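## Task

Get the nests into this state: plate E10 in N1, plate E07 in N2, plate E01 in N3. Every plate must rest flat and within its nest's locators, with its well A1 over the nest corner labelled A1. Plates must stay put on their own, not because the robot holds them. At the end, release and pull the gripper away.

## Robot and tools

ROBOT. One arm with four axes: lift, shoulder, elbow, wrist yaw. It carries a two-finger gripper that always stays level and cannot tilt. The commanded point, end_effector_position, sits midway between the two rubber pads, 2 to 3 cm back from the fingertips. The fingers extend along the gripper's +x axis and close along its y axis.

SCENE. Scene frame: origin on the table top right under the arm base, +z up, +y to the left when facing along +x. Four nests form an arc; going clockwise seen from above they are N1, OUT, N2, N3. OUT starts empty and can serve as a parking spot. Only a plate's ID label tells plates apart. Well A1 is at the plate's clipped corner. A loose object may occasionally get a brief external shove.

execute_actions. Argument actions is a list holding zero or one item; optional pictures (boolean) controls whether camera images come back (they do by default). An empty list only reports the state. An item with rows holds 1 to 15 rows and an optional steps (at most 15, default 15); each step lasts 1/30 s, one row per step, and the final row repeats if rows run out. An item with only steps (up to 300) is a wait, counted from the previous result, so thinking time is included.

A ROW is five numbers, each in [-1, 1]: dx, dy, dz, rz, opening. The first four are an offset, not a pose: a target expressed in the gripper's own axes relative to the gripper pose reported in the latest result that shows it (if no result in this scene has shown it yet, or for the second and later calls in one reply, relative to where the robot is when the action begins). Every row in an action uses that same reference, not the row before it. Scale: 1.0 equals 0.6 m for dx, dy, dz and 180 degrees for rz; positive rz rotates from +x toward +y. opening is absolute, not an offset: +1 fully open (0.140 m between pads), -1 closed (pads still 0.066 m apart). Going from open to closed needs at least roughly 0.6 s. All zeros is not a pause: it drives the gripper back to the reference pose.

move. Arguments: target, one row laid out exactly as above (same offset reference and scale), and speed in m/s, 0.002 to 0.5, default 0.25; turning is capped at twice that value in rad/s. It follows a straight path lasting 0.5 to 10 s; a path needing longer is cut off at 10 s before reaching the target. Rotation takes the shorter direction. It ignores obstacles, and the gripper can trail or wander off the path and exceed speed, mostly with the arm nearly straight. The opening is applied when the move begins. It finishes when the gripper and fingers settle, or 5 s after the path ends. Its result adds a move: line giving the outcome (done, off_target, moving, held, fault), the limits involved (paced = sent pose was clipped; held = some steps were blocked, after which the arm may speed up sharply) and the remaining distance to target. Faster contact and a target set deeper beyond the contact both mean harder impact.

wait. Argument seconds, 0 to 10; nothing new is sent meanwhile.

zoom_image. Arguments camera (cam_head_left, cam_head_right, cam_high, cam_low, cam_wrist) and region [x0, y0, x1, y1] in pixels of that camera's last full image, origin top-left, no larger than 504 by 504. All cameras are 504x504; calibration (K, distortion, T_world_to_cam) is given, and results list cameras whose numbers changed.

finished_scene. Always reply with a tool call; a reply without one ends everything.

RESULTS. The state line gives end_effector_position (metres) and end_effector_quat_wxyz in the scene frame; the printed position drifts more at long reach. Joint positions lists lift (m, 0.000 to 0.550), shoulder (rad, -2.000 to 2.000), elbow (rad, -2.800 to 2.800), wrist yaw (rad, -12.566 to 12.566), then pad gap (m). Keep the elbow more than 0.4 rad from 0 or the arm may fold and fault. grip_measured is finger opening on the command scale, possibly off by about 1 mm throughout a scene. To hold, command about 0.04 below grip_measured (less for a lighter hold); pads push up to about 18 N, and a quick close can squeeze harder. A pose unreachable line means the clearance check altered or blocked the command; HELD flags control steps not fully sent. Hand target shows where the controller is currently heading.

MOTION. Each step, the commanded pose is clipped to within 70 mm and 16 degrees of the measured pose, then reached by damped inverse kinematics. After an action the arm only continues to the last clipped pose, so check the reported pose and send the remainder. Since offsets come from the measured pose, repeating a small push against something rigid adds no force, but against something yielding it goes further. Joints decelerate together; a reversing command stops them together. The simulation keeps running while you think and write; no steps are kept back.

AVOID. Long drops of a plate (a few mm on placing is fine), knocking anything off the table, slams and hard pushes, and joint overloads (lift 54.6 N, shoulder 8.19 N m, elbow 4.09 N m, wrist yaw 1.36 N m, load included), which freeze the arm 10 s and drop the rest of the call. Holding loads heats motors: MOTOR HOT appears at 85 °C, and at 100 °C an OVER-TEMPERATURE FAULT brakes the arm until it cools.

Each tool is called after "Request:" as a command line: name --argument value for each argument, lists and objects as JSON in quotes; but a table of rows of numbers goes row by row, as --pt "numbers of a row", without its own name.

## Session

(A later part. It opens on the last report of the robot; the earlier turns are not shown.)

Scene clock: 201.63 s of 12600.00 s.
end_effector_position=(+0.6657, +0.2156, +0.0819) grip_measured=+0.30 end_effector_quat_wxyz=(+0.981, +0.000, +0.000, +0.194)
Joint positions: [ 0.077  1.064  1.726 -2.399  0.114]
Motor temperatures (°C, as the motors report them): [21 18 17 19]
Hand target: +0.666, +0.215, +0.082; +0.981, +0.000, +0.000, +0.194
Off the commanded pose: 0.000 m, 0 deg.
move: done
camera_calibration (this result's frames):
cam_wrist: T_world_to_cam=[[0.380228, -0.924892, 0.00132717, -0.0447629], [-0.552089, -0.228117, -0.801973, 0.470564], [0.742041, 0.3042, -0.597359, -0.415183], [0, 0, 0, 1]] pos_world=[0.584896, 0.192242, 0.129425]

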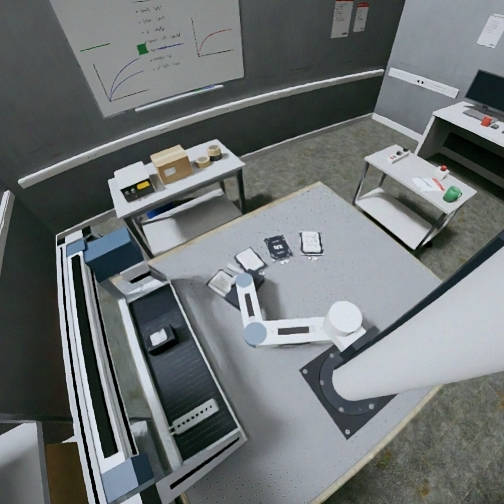

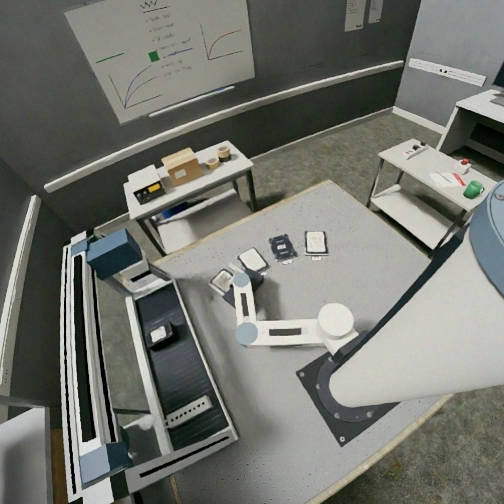

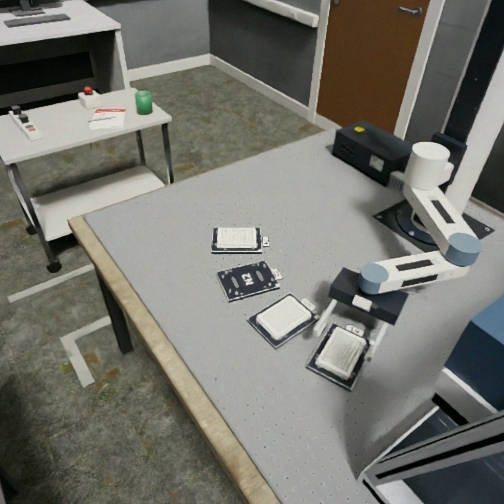

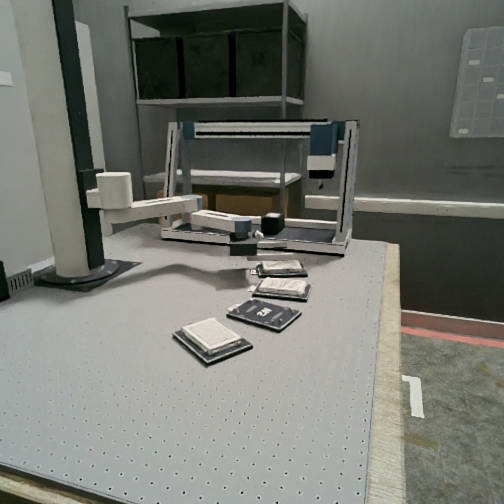

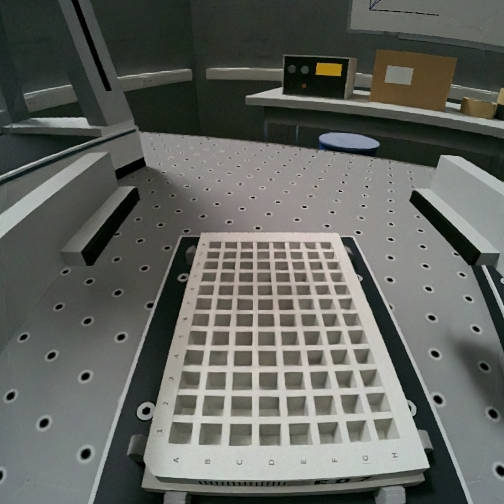

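Request:
move --target '[0,0,-0.0805,0,0.3]' --speed 0.15

Request:
move --target '[0,0,0,0,-0.6]'

Request:
move --target '[0,0,0.095,0,-0.6]' --speed 0.15

Request:
move --target '[-0.1543,-0.5718,0,-0.2036,-0.6]'

Scene clock: 209.93 s of 12600.00 s.
end_effector_position=(+0.6657, +0.2156, +0.0336) grip_measured=+0.30 end_effector_quat_wxyz=(+0.981, +0.000, +0.000, +0.194)
Joint positions: [ 0.029  1.064  1.726 -2.399  0.114]
Motor temperatures (°C, as the motors report them): [21 18 17 19]
Hand target: +0.666, +0.216, +0.034; +0.981, +0.000, +0.000, +0.194
Off the commanded pose: 0.000 m, 0 deg.
After step 90, 4.57 s passed at rest.
move: done
camera_calibration (this result's frames):
cam_wrist: T_world_to_cam=[[0.380141, -0.924927, 0.00132717, -0.0446736], [-0.55211, -0.228066, -0.801973, 0.431796], [0.742069, 0.30413, -0.597359, -0.44406], [0, 0, 0, 1]] pos_world=[0.584905, 0.19221, 0.0810848]

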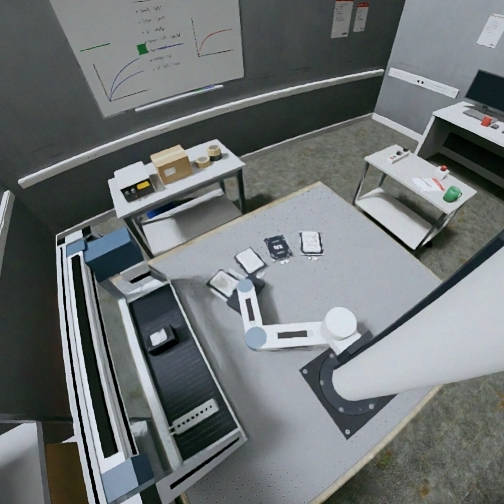

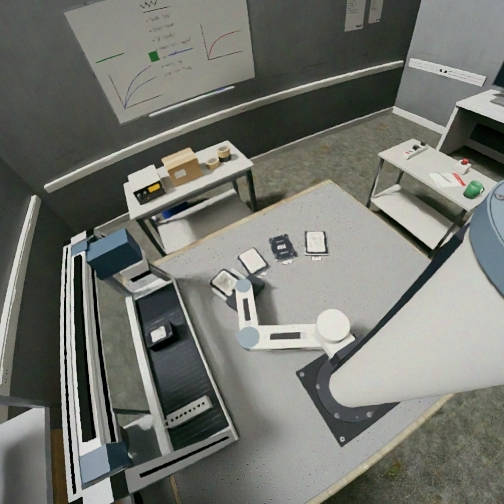

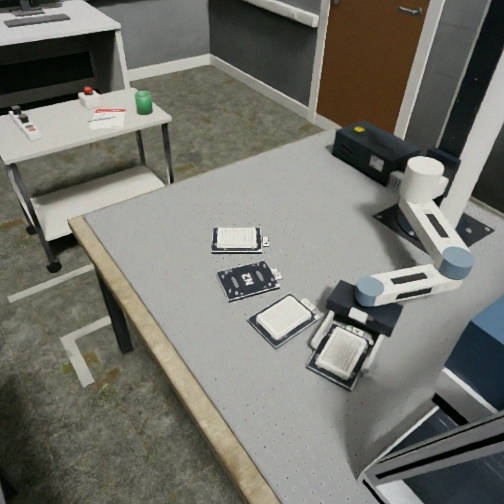

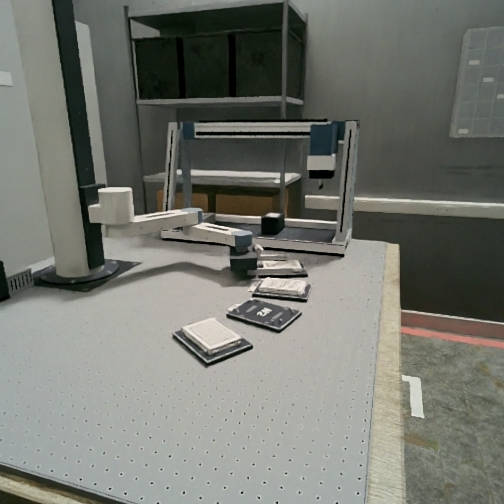

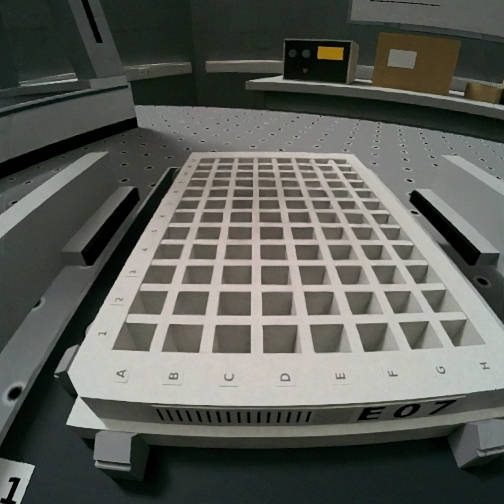

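Scene clock: 210.43 s of 12600.00 s.
end_effector_position=(+0.6657, +0.2155, +0.0336) grip_measured=-0.55 end_effector_quat_wxyz=(+0.981, +0.000, +0.000, +0.194)
Joint positions: [ 0.029  1.064  1.726 -2.399  0.083]
Motor temperatures (°C, as the motors report them): [21 18 17 19]
Hand target: +0.666, +0.216, +0.034; +0.981, +0.000, +0.000, +0.194
Off the commanded pose: 0.000 m, 0 deg.
move: done
camera_calibration (this result's frames):
cam_wrist: T_world_to_cam=[[0.380144, -0.924926, 0.00132717, -0.0446786], [-0.55211, -0.228068, -0.801973, 0.431795], [0.742068, 0.304133, -0.597359, -0.444059], [0, 0, 0, 1]] pos_world=[0.584905, 0.192207, 0.0810849]

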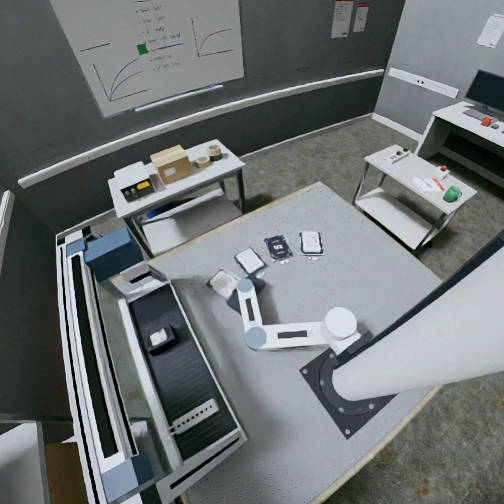

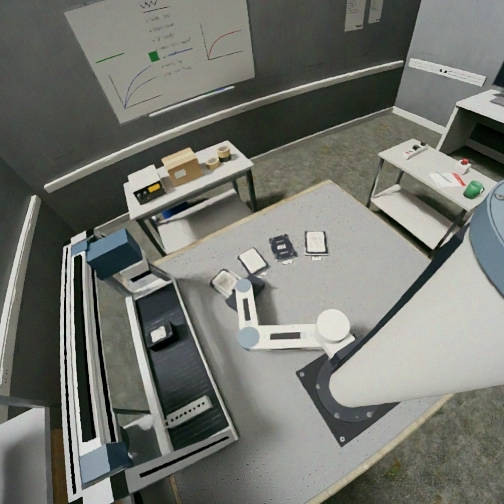

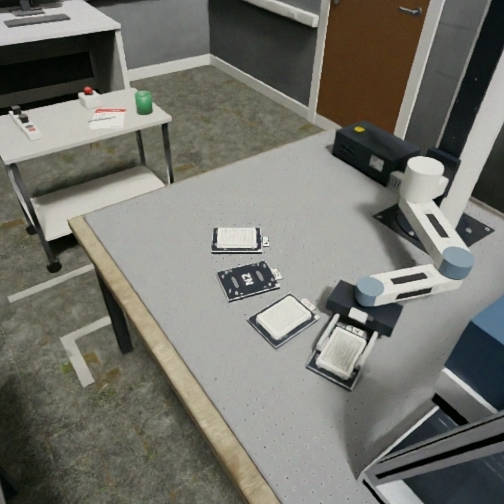

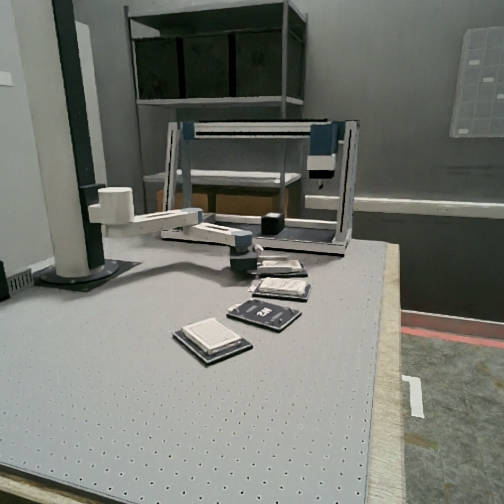

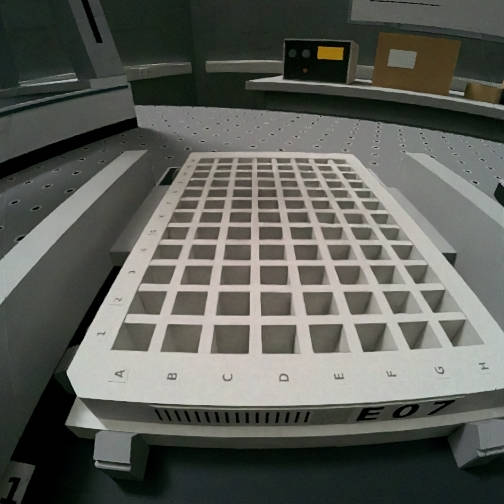

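Scene clock: 211.17 s of 12600.00 s.
end_effector_position=(+0.6657, +0.2156, +0.0906) grip_measured=-0.55 end_effector_quat_wxyz=(+0.981, +0.000, +0.000, +0.194)
Joint positions: [ 0.086  1.064  1.726 -2.399  0.083]
Motor temperatures (°C, as the motors report them): [21 18 17 19]
Hand target: +0.666, +0.216, +0.091; +0.981, +0.000, +0.000, +0.194
Off the commanded pose: 0.000 m, 0 deg.
move: done
camera_calibration (this result's frames):
cam_wrist: T_world_to_cam=[[0.380174, -0.924914, 0.00132717, -0.0447665], [-0.552102, -0.228085, -0.801973, 0.477532], [0.742059, 0.304156, -0.597359, -0.409995], [0, 0, 0, 1]] pos_world=[0.584906, 0.192216, 0.138113]

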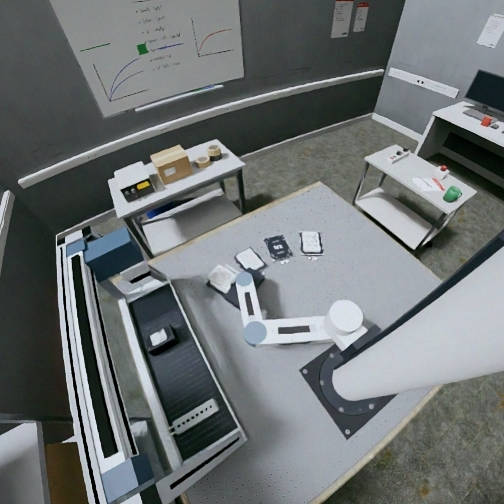

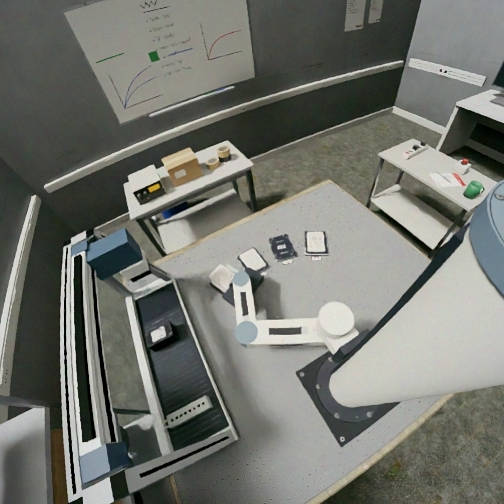

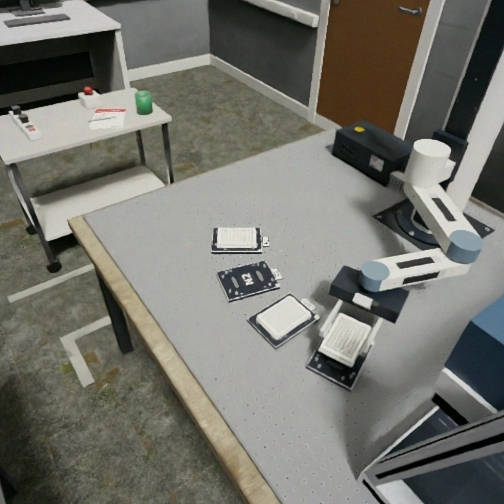

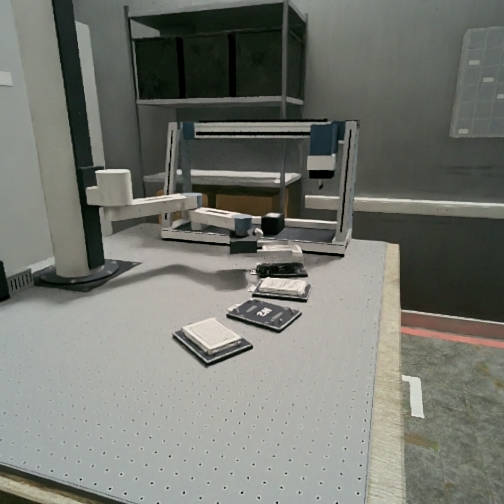

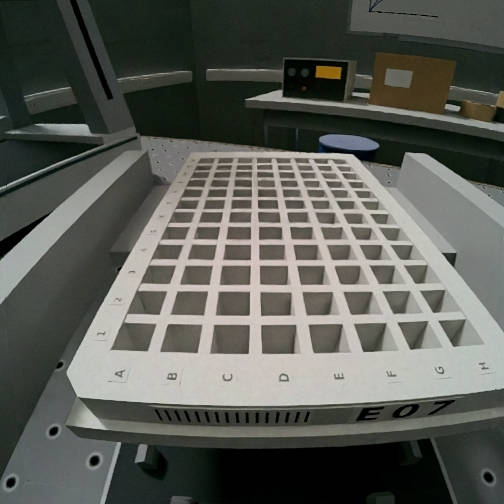

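Scene clock: 213.00 s of 12600.00 s.
end_effector_position=(+0.7108, -0.1370, +0.0906) grip_measured=-0.55 end_effector_quat_wxyz=(+0.992, +0.000, +0.000, -0.124)
Joint positions: [ 0.086  0.345  1.831 -2.425  0.083]
Motor temperatures (°C, as the motors report them): [21 18 17 19]
Hand target: +0.711, -0.137, +0.091; +0.992, +0.000, +0.000, -0.124
Off the commanded pose: 0.000 m, 0 deg.
move: done
camera_calibration (this result's frames):
cam_wrist: T_world_to_cam=[[-0.247173, -0.96897, 0.00132717, 0.0518862], [-0.579087, 0.14662, -0.801973, 0.492538], [0.776893, -0.198995, -0.597359, -0.429931], [0, 0, 0, 1]] pos_world=[0.632058, -0.107494, 0.13811]

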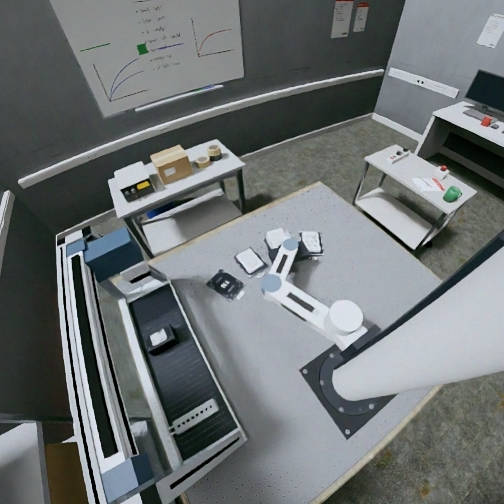

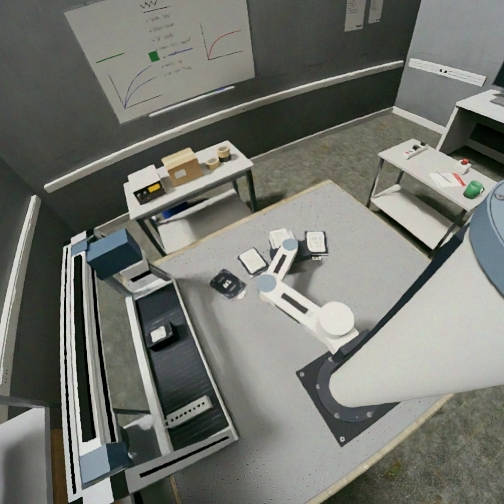

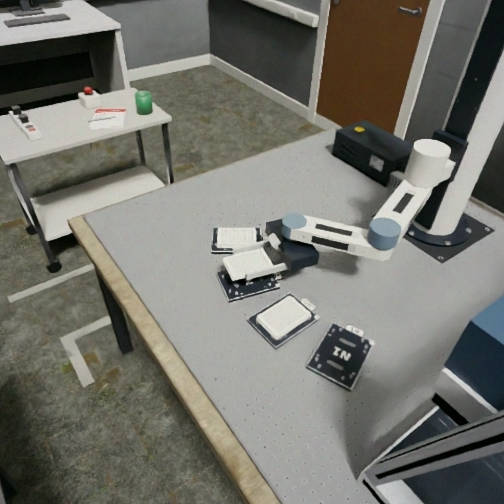

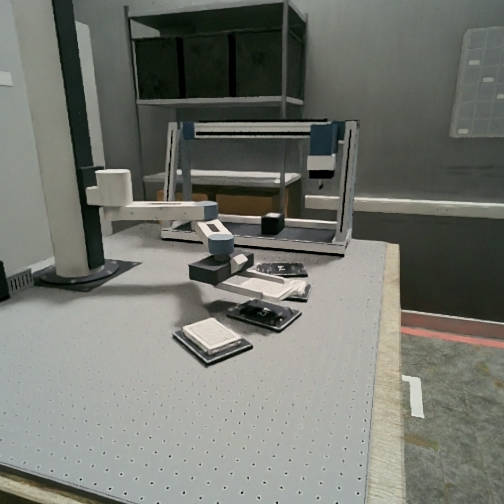

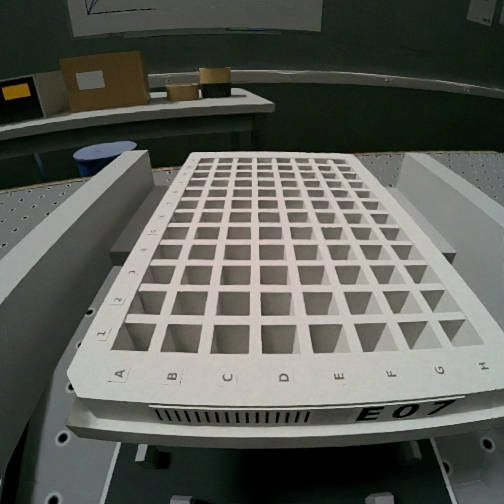

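Request:
move --target '[0,0,-0.0945,0,-0.6]' --speed 0.05

Request:
move --target '[0,0,0,0,0.3]'

Request:
move --target '[0,0,0.0945,0,0.3]'

Request:
move --target '[-0.03,-0.297,0,-0.103,0.3]'

Scene clock: 225.17 s of 12600.00 s.
end_effector_position=(+0.7108, -0.1371, +0.0339) grip_measured=-0.55 end_effector_quat_wxyz=(+0.992, +0.000, +0.000, -0.124)
Joint positions: [ 0.029  0.345  1.831 -2.425  0.083]
Motor temperatures (°C, as the motors report them): [21 18 17 19]
Hand target: +0.711, -0.137, +0.034; +0.992, +0.000, +0.000, -0.124
Off the commanded pose: 0.000 m, 0 deg.
After step 90, 7.77 s passed at rest.
move: done
camera_calibration (this result's frames):
cam_wrist: T_world_to_cam=[[-0.24767, -0.968844, 0.00132717, 0.0522219], [-0.579012, 0.146917, -0.801973, 0.446991], [0.776791, -0.199393, -0.597359, -0.463802], [0, 0, 0, 1]] pos_world=[0.632024, -0.107554, 0.081349]

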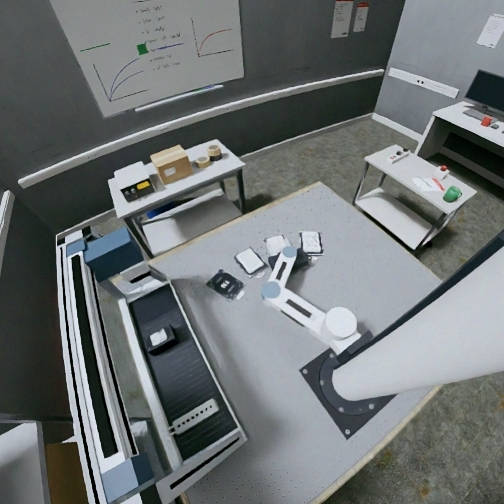

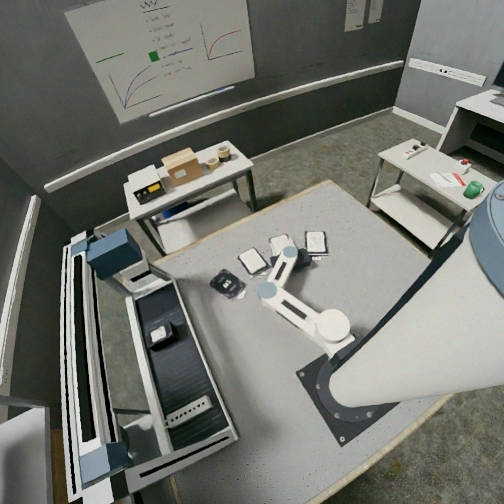

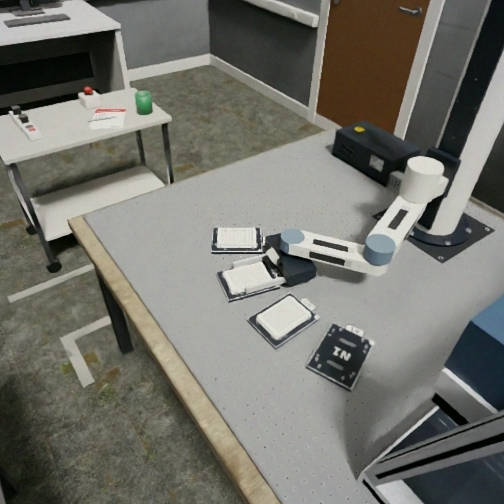

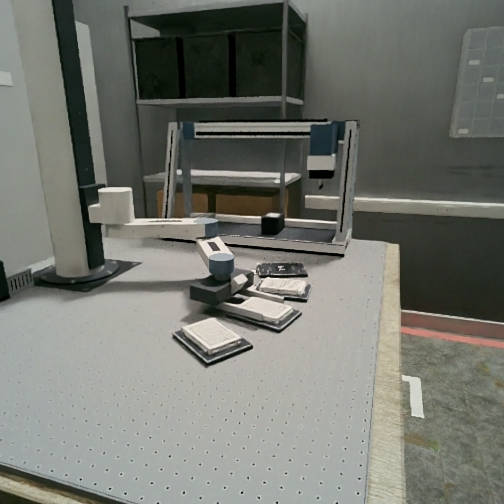

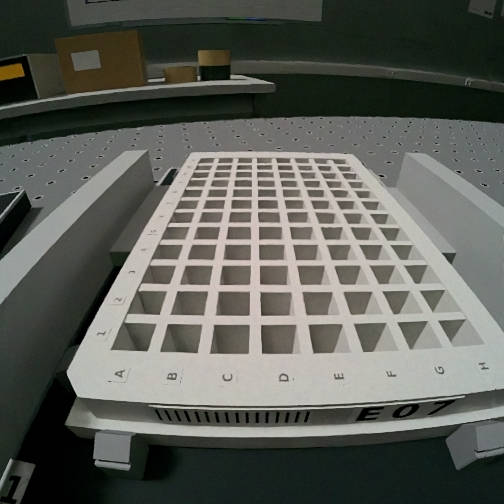

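Scene clock: 225.67 s of 12600.00 s.
end_effector_position=(+0.7108, -0.1371, +0.0339) grip_measured=+0.30 end_effector_quat_wxyz=(+0.992, +0.000, +0.000, -0.124)
Joint positions: [ 0.029  0.345  1.831 -2.425  0.114]
Motor temperatures (°C, as the motors report them): [21 18 17 19]
Hand target: +0.711, -0.137, +0.034; +0.992, +0.000, +0.000, -0.124
Off the commanded pose: 0.000 m, 0 deg.
move: done
camera_calibration (this result's frames):
cam_wrist: T_world_to_cam=[[-0.247671, -0.968843, 0.00132717, 0.0522227], [-0.579012, 0.146918, -0.801973, 0.44699], [0.776791, -0.199394, -0.597359, -0.463802], [0, 0, 0, 1]] pos_world=[0.632024, -0.107555, 0.0813481]

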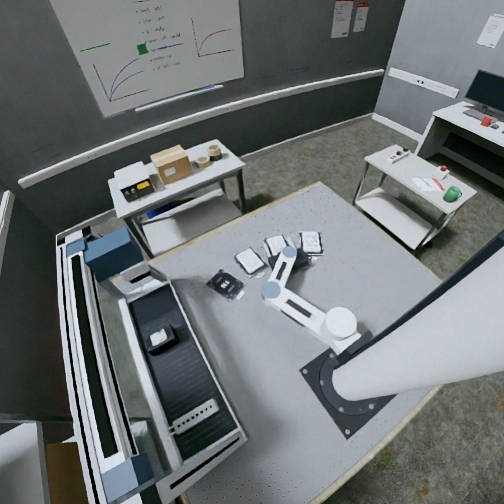

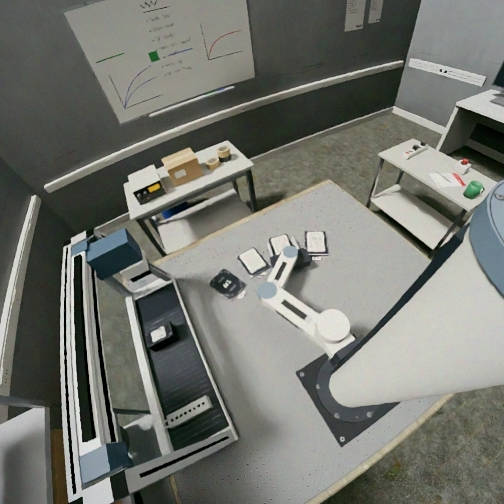

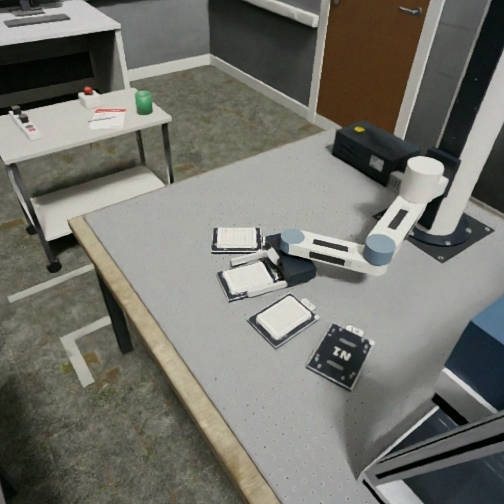

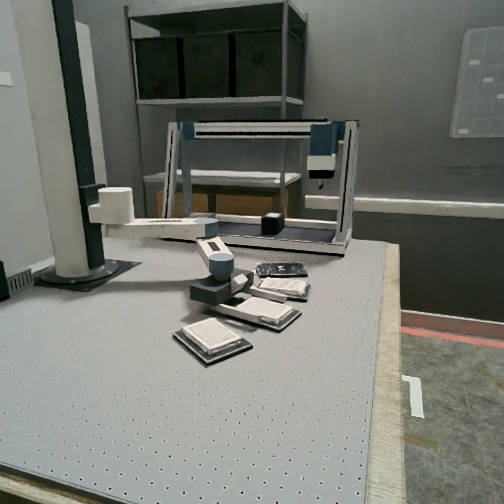

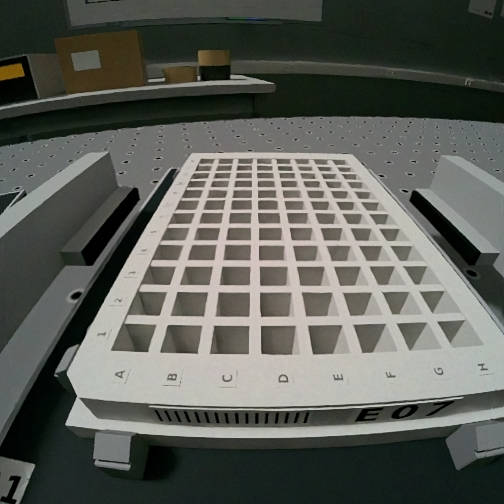

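Scene clock: 226.40 s of 12600.00 s.
end_effector_position=(+0.7108, -0.1371, +0.0906) grip_measured=+0.30 end_effector_quat_wxyz=(+0.992, +0.000, +0.000, -0.124)
Joint positions: [ 0.086  0.345  1.831 -2.425  0.114]
Motor temperatures (°C, as the motors report them): [21 18 17 19]
Hand target: +0.711, -0.137, +0.091; +0.992, +0.000, +0.000, -0.124
Off the commanded pose: 0.000 m, 0 deg.
move: done
camera_calibration (this result's frames):
cam_wrist: T_world_to_cam=[[-0.247632, -0.968853, 0.00132717, 0.052131], [-0.579018, 0.146894, -0.801973, 0.492499], [0.776799, -0.199362, -0.597359, -0.429914], [0, 0, 0, 1]] pos_world=[0.632032, -0.107547, 0.138089]

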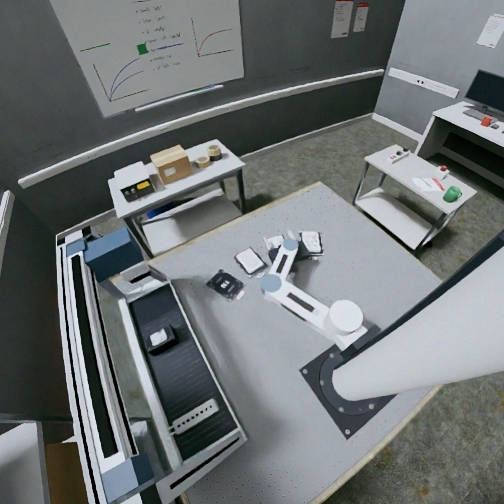

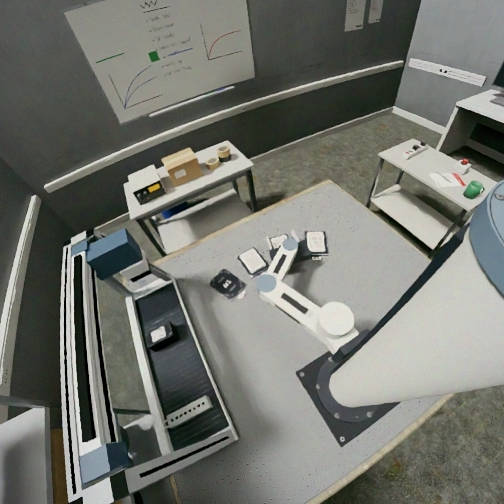

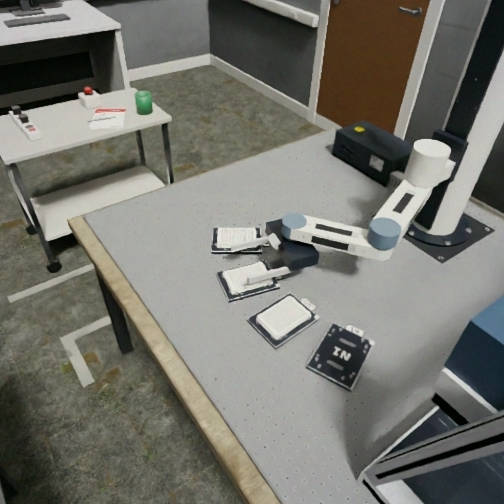

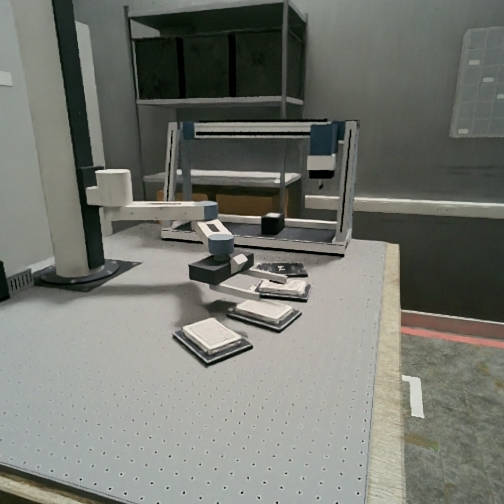

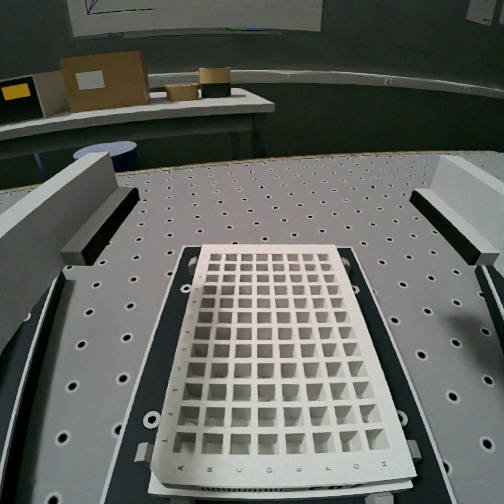

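Scene clock: 227.50 s of 12600.00 s.
end_effector_position=(+0.6493, -0.3054, +0.0906) grip_measured=+0.30 end_effector_quat_wxyz=(+0.959, +0.000, +0.000, -0.282)
Joint positions: [ 0.086 -0.008  1.903 -2.468  0.114]
Motor temperatures (°C, as the motors report them): [21 18 17 19]
Hand target: +0.649, -0.305, +0.091; +0.959, +0.000, +0.000, -0.282
Off the commanded pose: 0.000 m, 0 deg.
move: done
camera_calibration (this result's frames):
cam_wrist: T_world_to_cam=[[-0.542981, -0.839744, 0.00132717, 0.105], [-0.502207, 0.323462, -0.801973, 0.485688], [0.673022, -0.436123, -0.597359, -0.420652], [0, 0, 0, 1]] pos_world=[0.584038, -0.252385, 0.138089]

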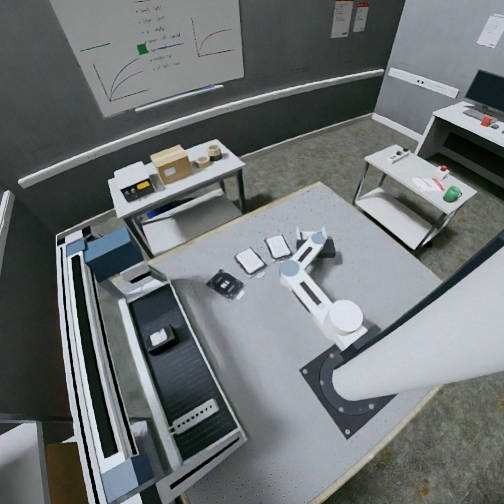

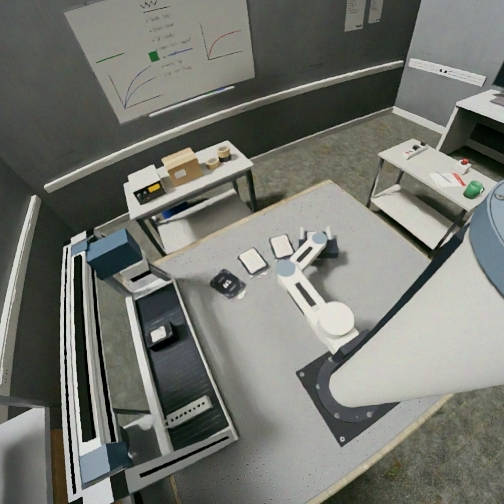

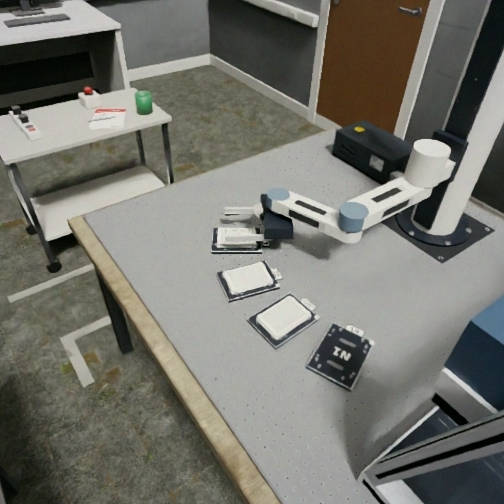

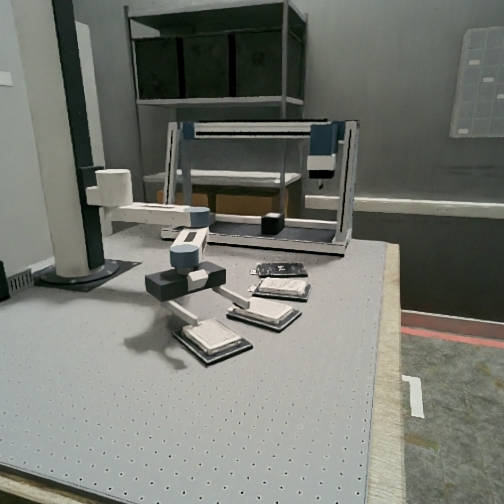

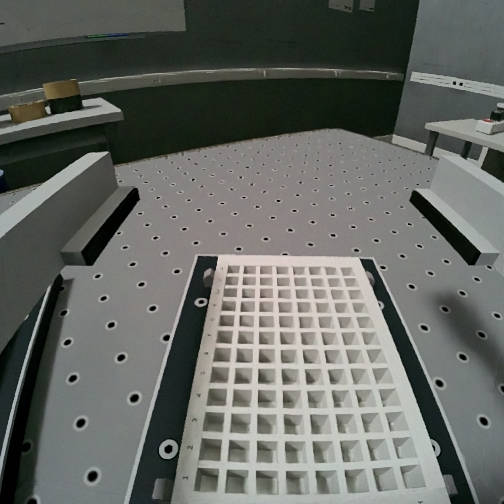

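Request:
move --target '[-0.022,-0.015,0,-0.011,0.3]'

Scene clock: 233.30 s of 12600.00 s.
end_effector_position=(+0.6332, -0.3060, +0.0906) grip_measured=+0.30 end_effector_quat_wxyz=(+0.954, +0.000, +0.000, -0.299)
Joint positions: [ 0.086  0.019  1.818 -2.446  0.114]
Motor temperatures (°C, as the motors report them): [21 18 17 19]
Hand target: +0.633, -0.306, +0.091; +0.954, +0.000, +0.000, -0.299
Off the commanded pose: 0.000 m, 0 deg.
After step 90, 2.10 s passed at rest.
move: done
camera_calibration (this result's frames):
cam_wrist: T_world_to_cam=[[-0.572064, -0.820208, 0.00132717, 0.120245], [-0.490568, 0.340856, -0.801973, 0.475747], [0.657332, -0.459431, -0.597359, -0.407272], [0, 0, 0, 1]] pos_world=[0.569888, -0.250648, 0.138089]

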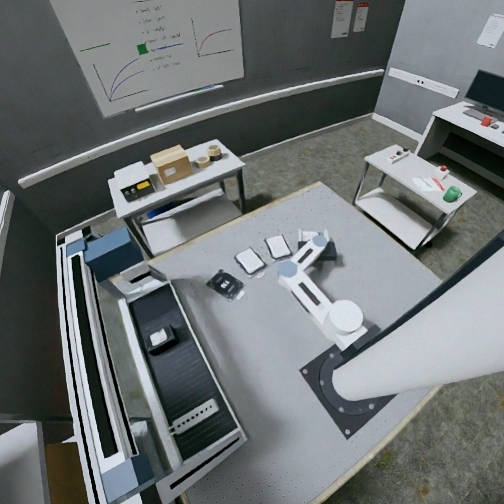

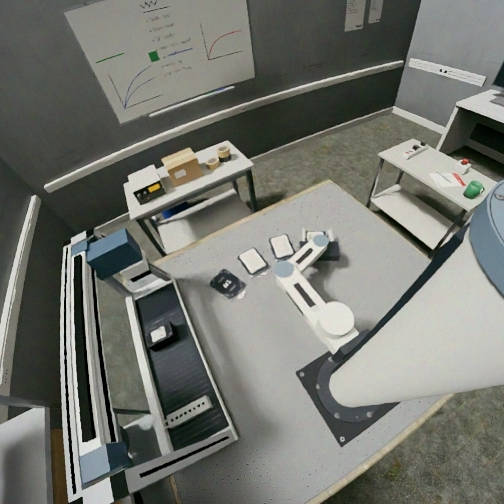

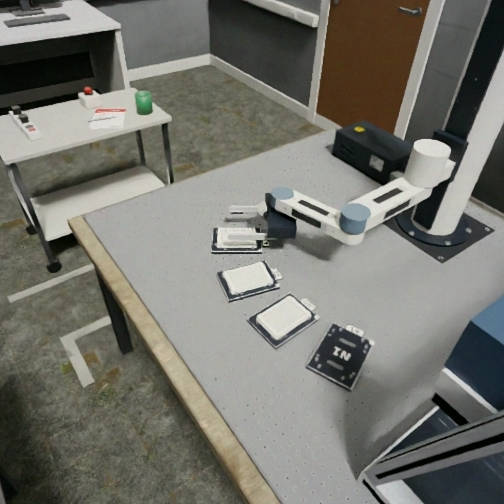

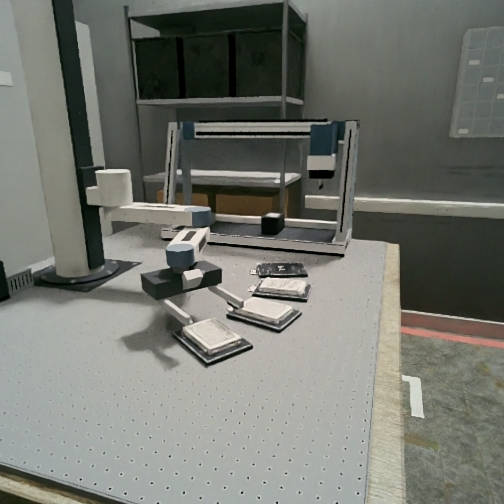

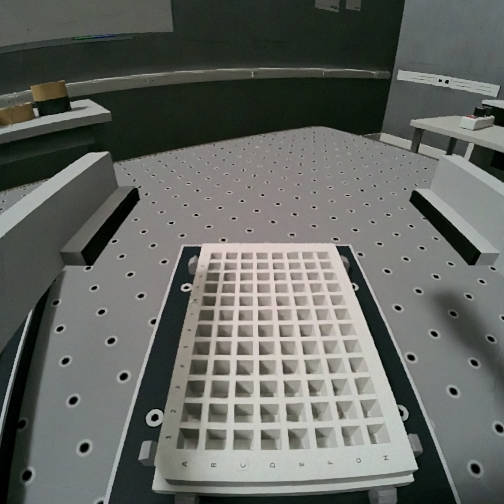

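Request:
move --target '[0.0015,-0.001,0,0.004,0.3]'

Request:
move --target '[0,0,-0.095,0,0.3]' --speed 0.12

Scene clock: 239.87 s of 12600.00 s.
end_effector_position=(+0.6336, -0.3070, +0.0906) grip_measured=+0.30 end_effector_quat_wxyz=(+0.956, +0.000, +0.000, -0.293)
Joint positions: [ 0.086  0.011  1.824 -2.431  0.114]
Motor temperatures (°C, as the motors report them): [21 18 17 19]
Hand target: +0.634, -0.307, +0.091; +0.956, +0.000, +0.000, -0.293
Off the commanded pose: 0.000 m, 0 deg.
After step 90, 2.87 s passed at rest.
move: done
camera_calibration (this result's frames):
cam_wrist: T_world_to_cam=[[-0.561954, -0.827168, 0.00132717, 0.111094], [-0.494715, 0.334808, -0.801973, 0.477043], [0.662921, -0.451328, -0.597359, -0.409032], [0, 0, 0, 1]] pos_world=[0.569586, -0.252432, 0.138089]

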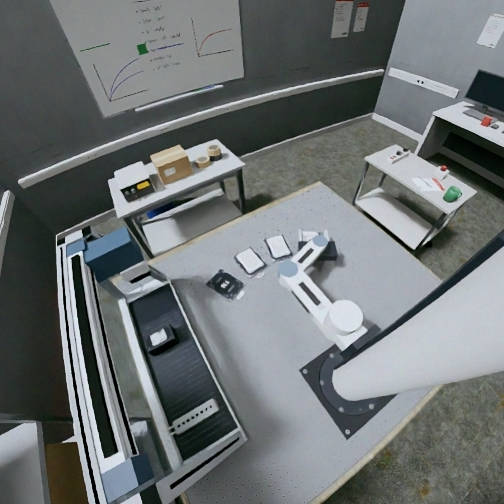

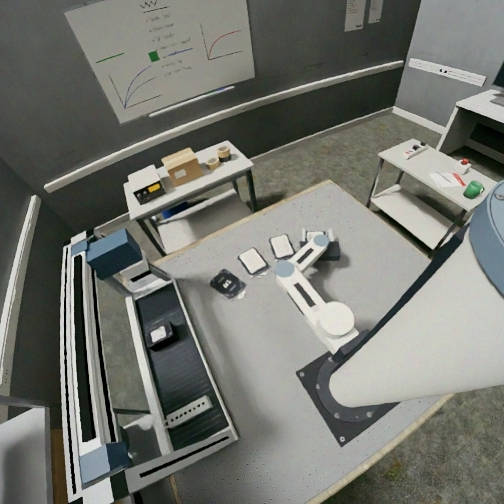

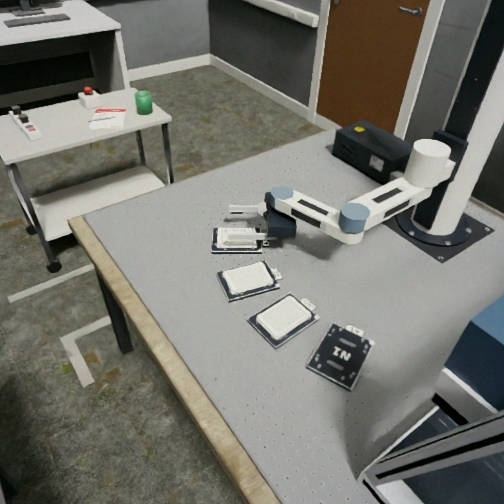

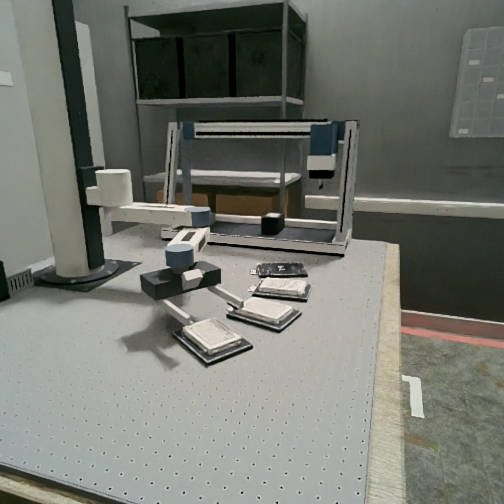

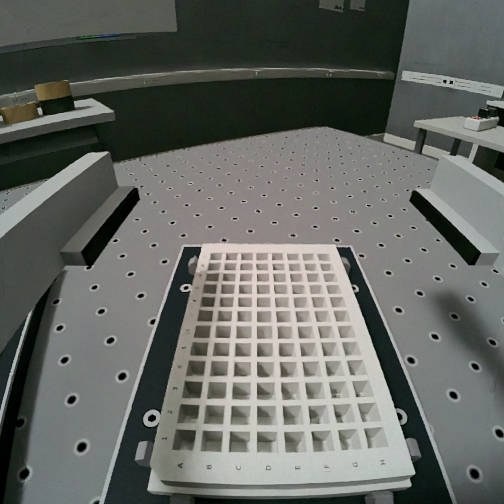

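Scene clock: 240.63 s of 12600.00 s.
end_effector_position=(+0.6336, -0.3070, +0.0336) grip_measured=+0.30 end_effector_quat_wxyz=(+0.956, +0.000, +0.000, -0.293)
Joint positions: [ 0.029  0.011  1.824 -2.431  0.114]
Motor temperatures (°C, as the motors report them): [21 18 17 19]
Hand target: +0.634, -0.307, +0.034; +0.956, +0.000, +0.000, -0.293
Off the commanded pose: 0.000 m, 0 deg.
move: done
camera_calibration (this result's frames):
cam_wrist: T_world_to_cam=[[-0.561986, -0.827145, 0.00132717, 0.111185], [-0.494702, 0.334828, -0.801973, 0.431292], [0.662904, -0.451354, -0.597359, -0.443098], [0, 0, 0, 1]] pos_world=[0.569576, -0.252436, 0.081048]

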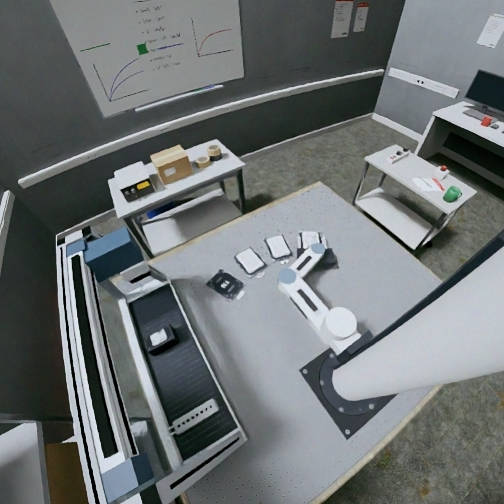

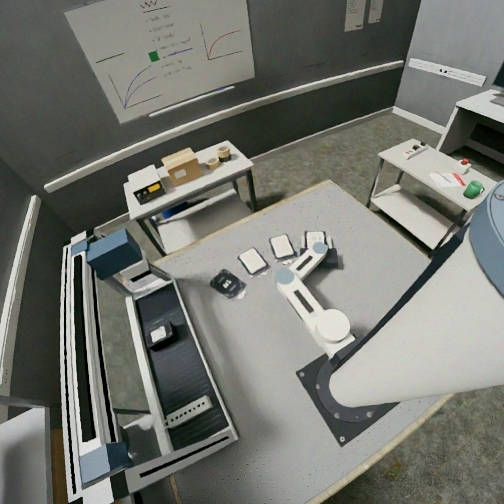

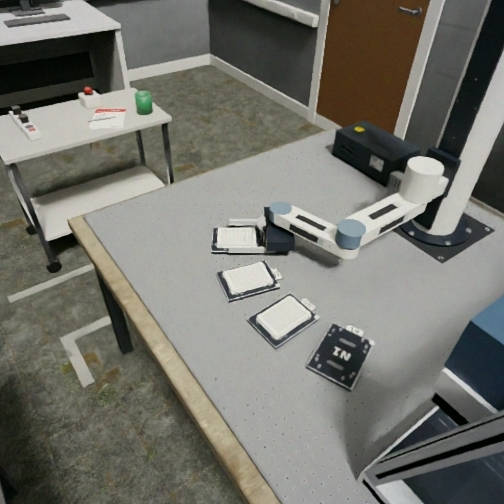

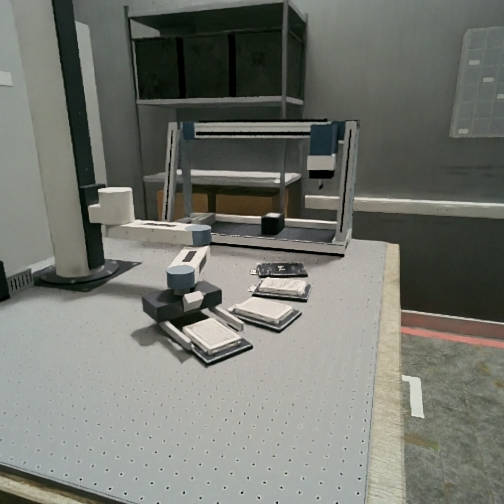

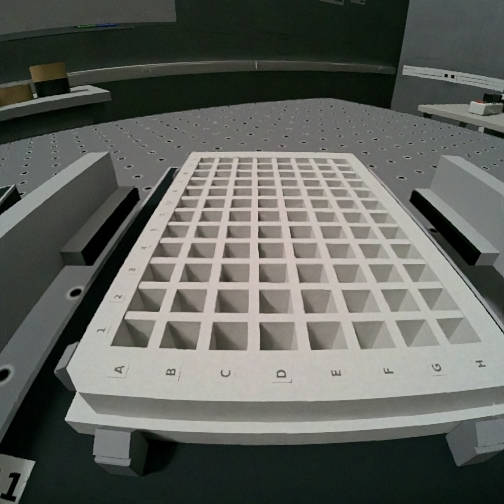

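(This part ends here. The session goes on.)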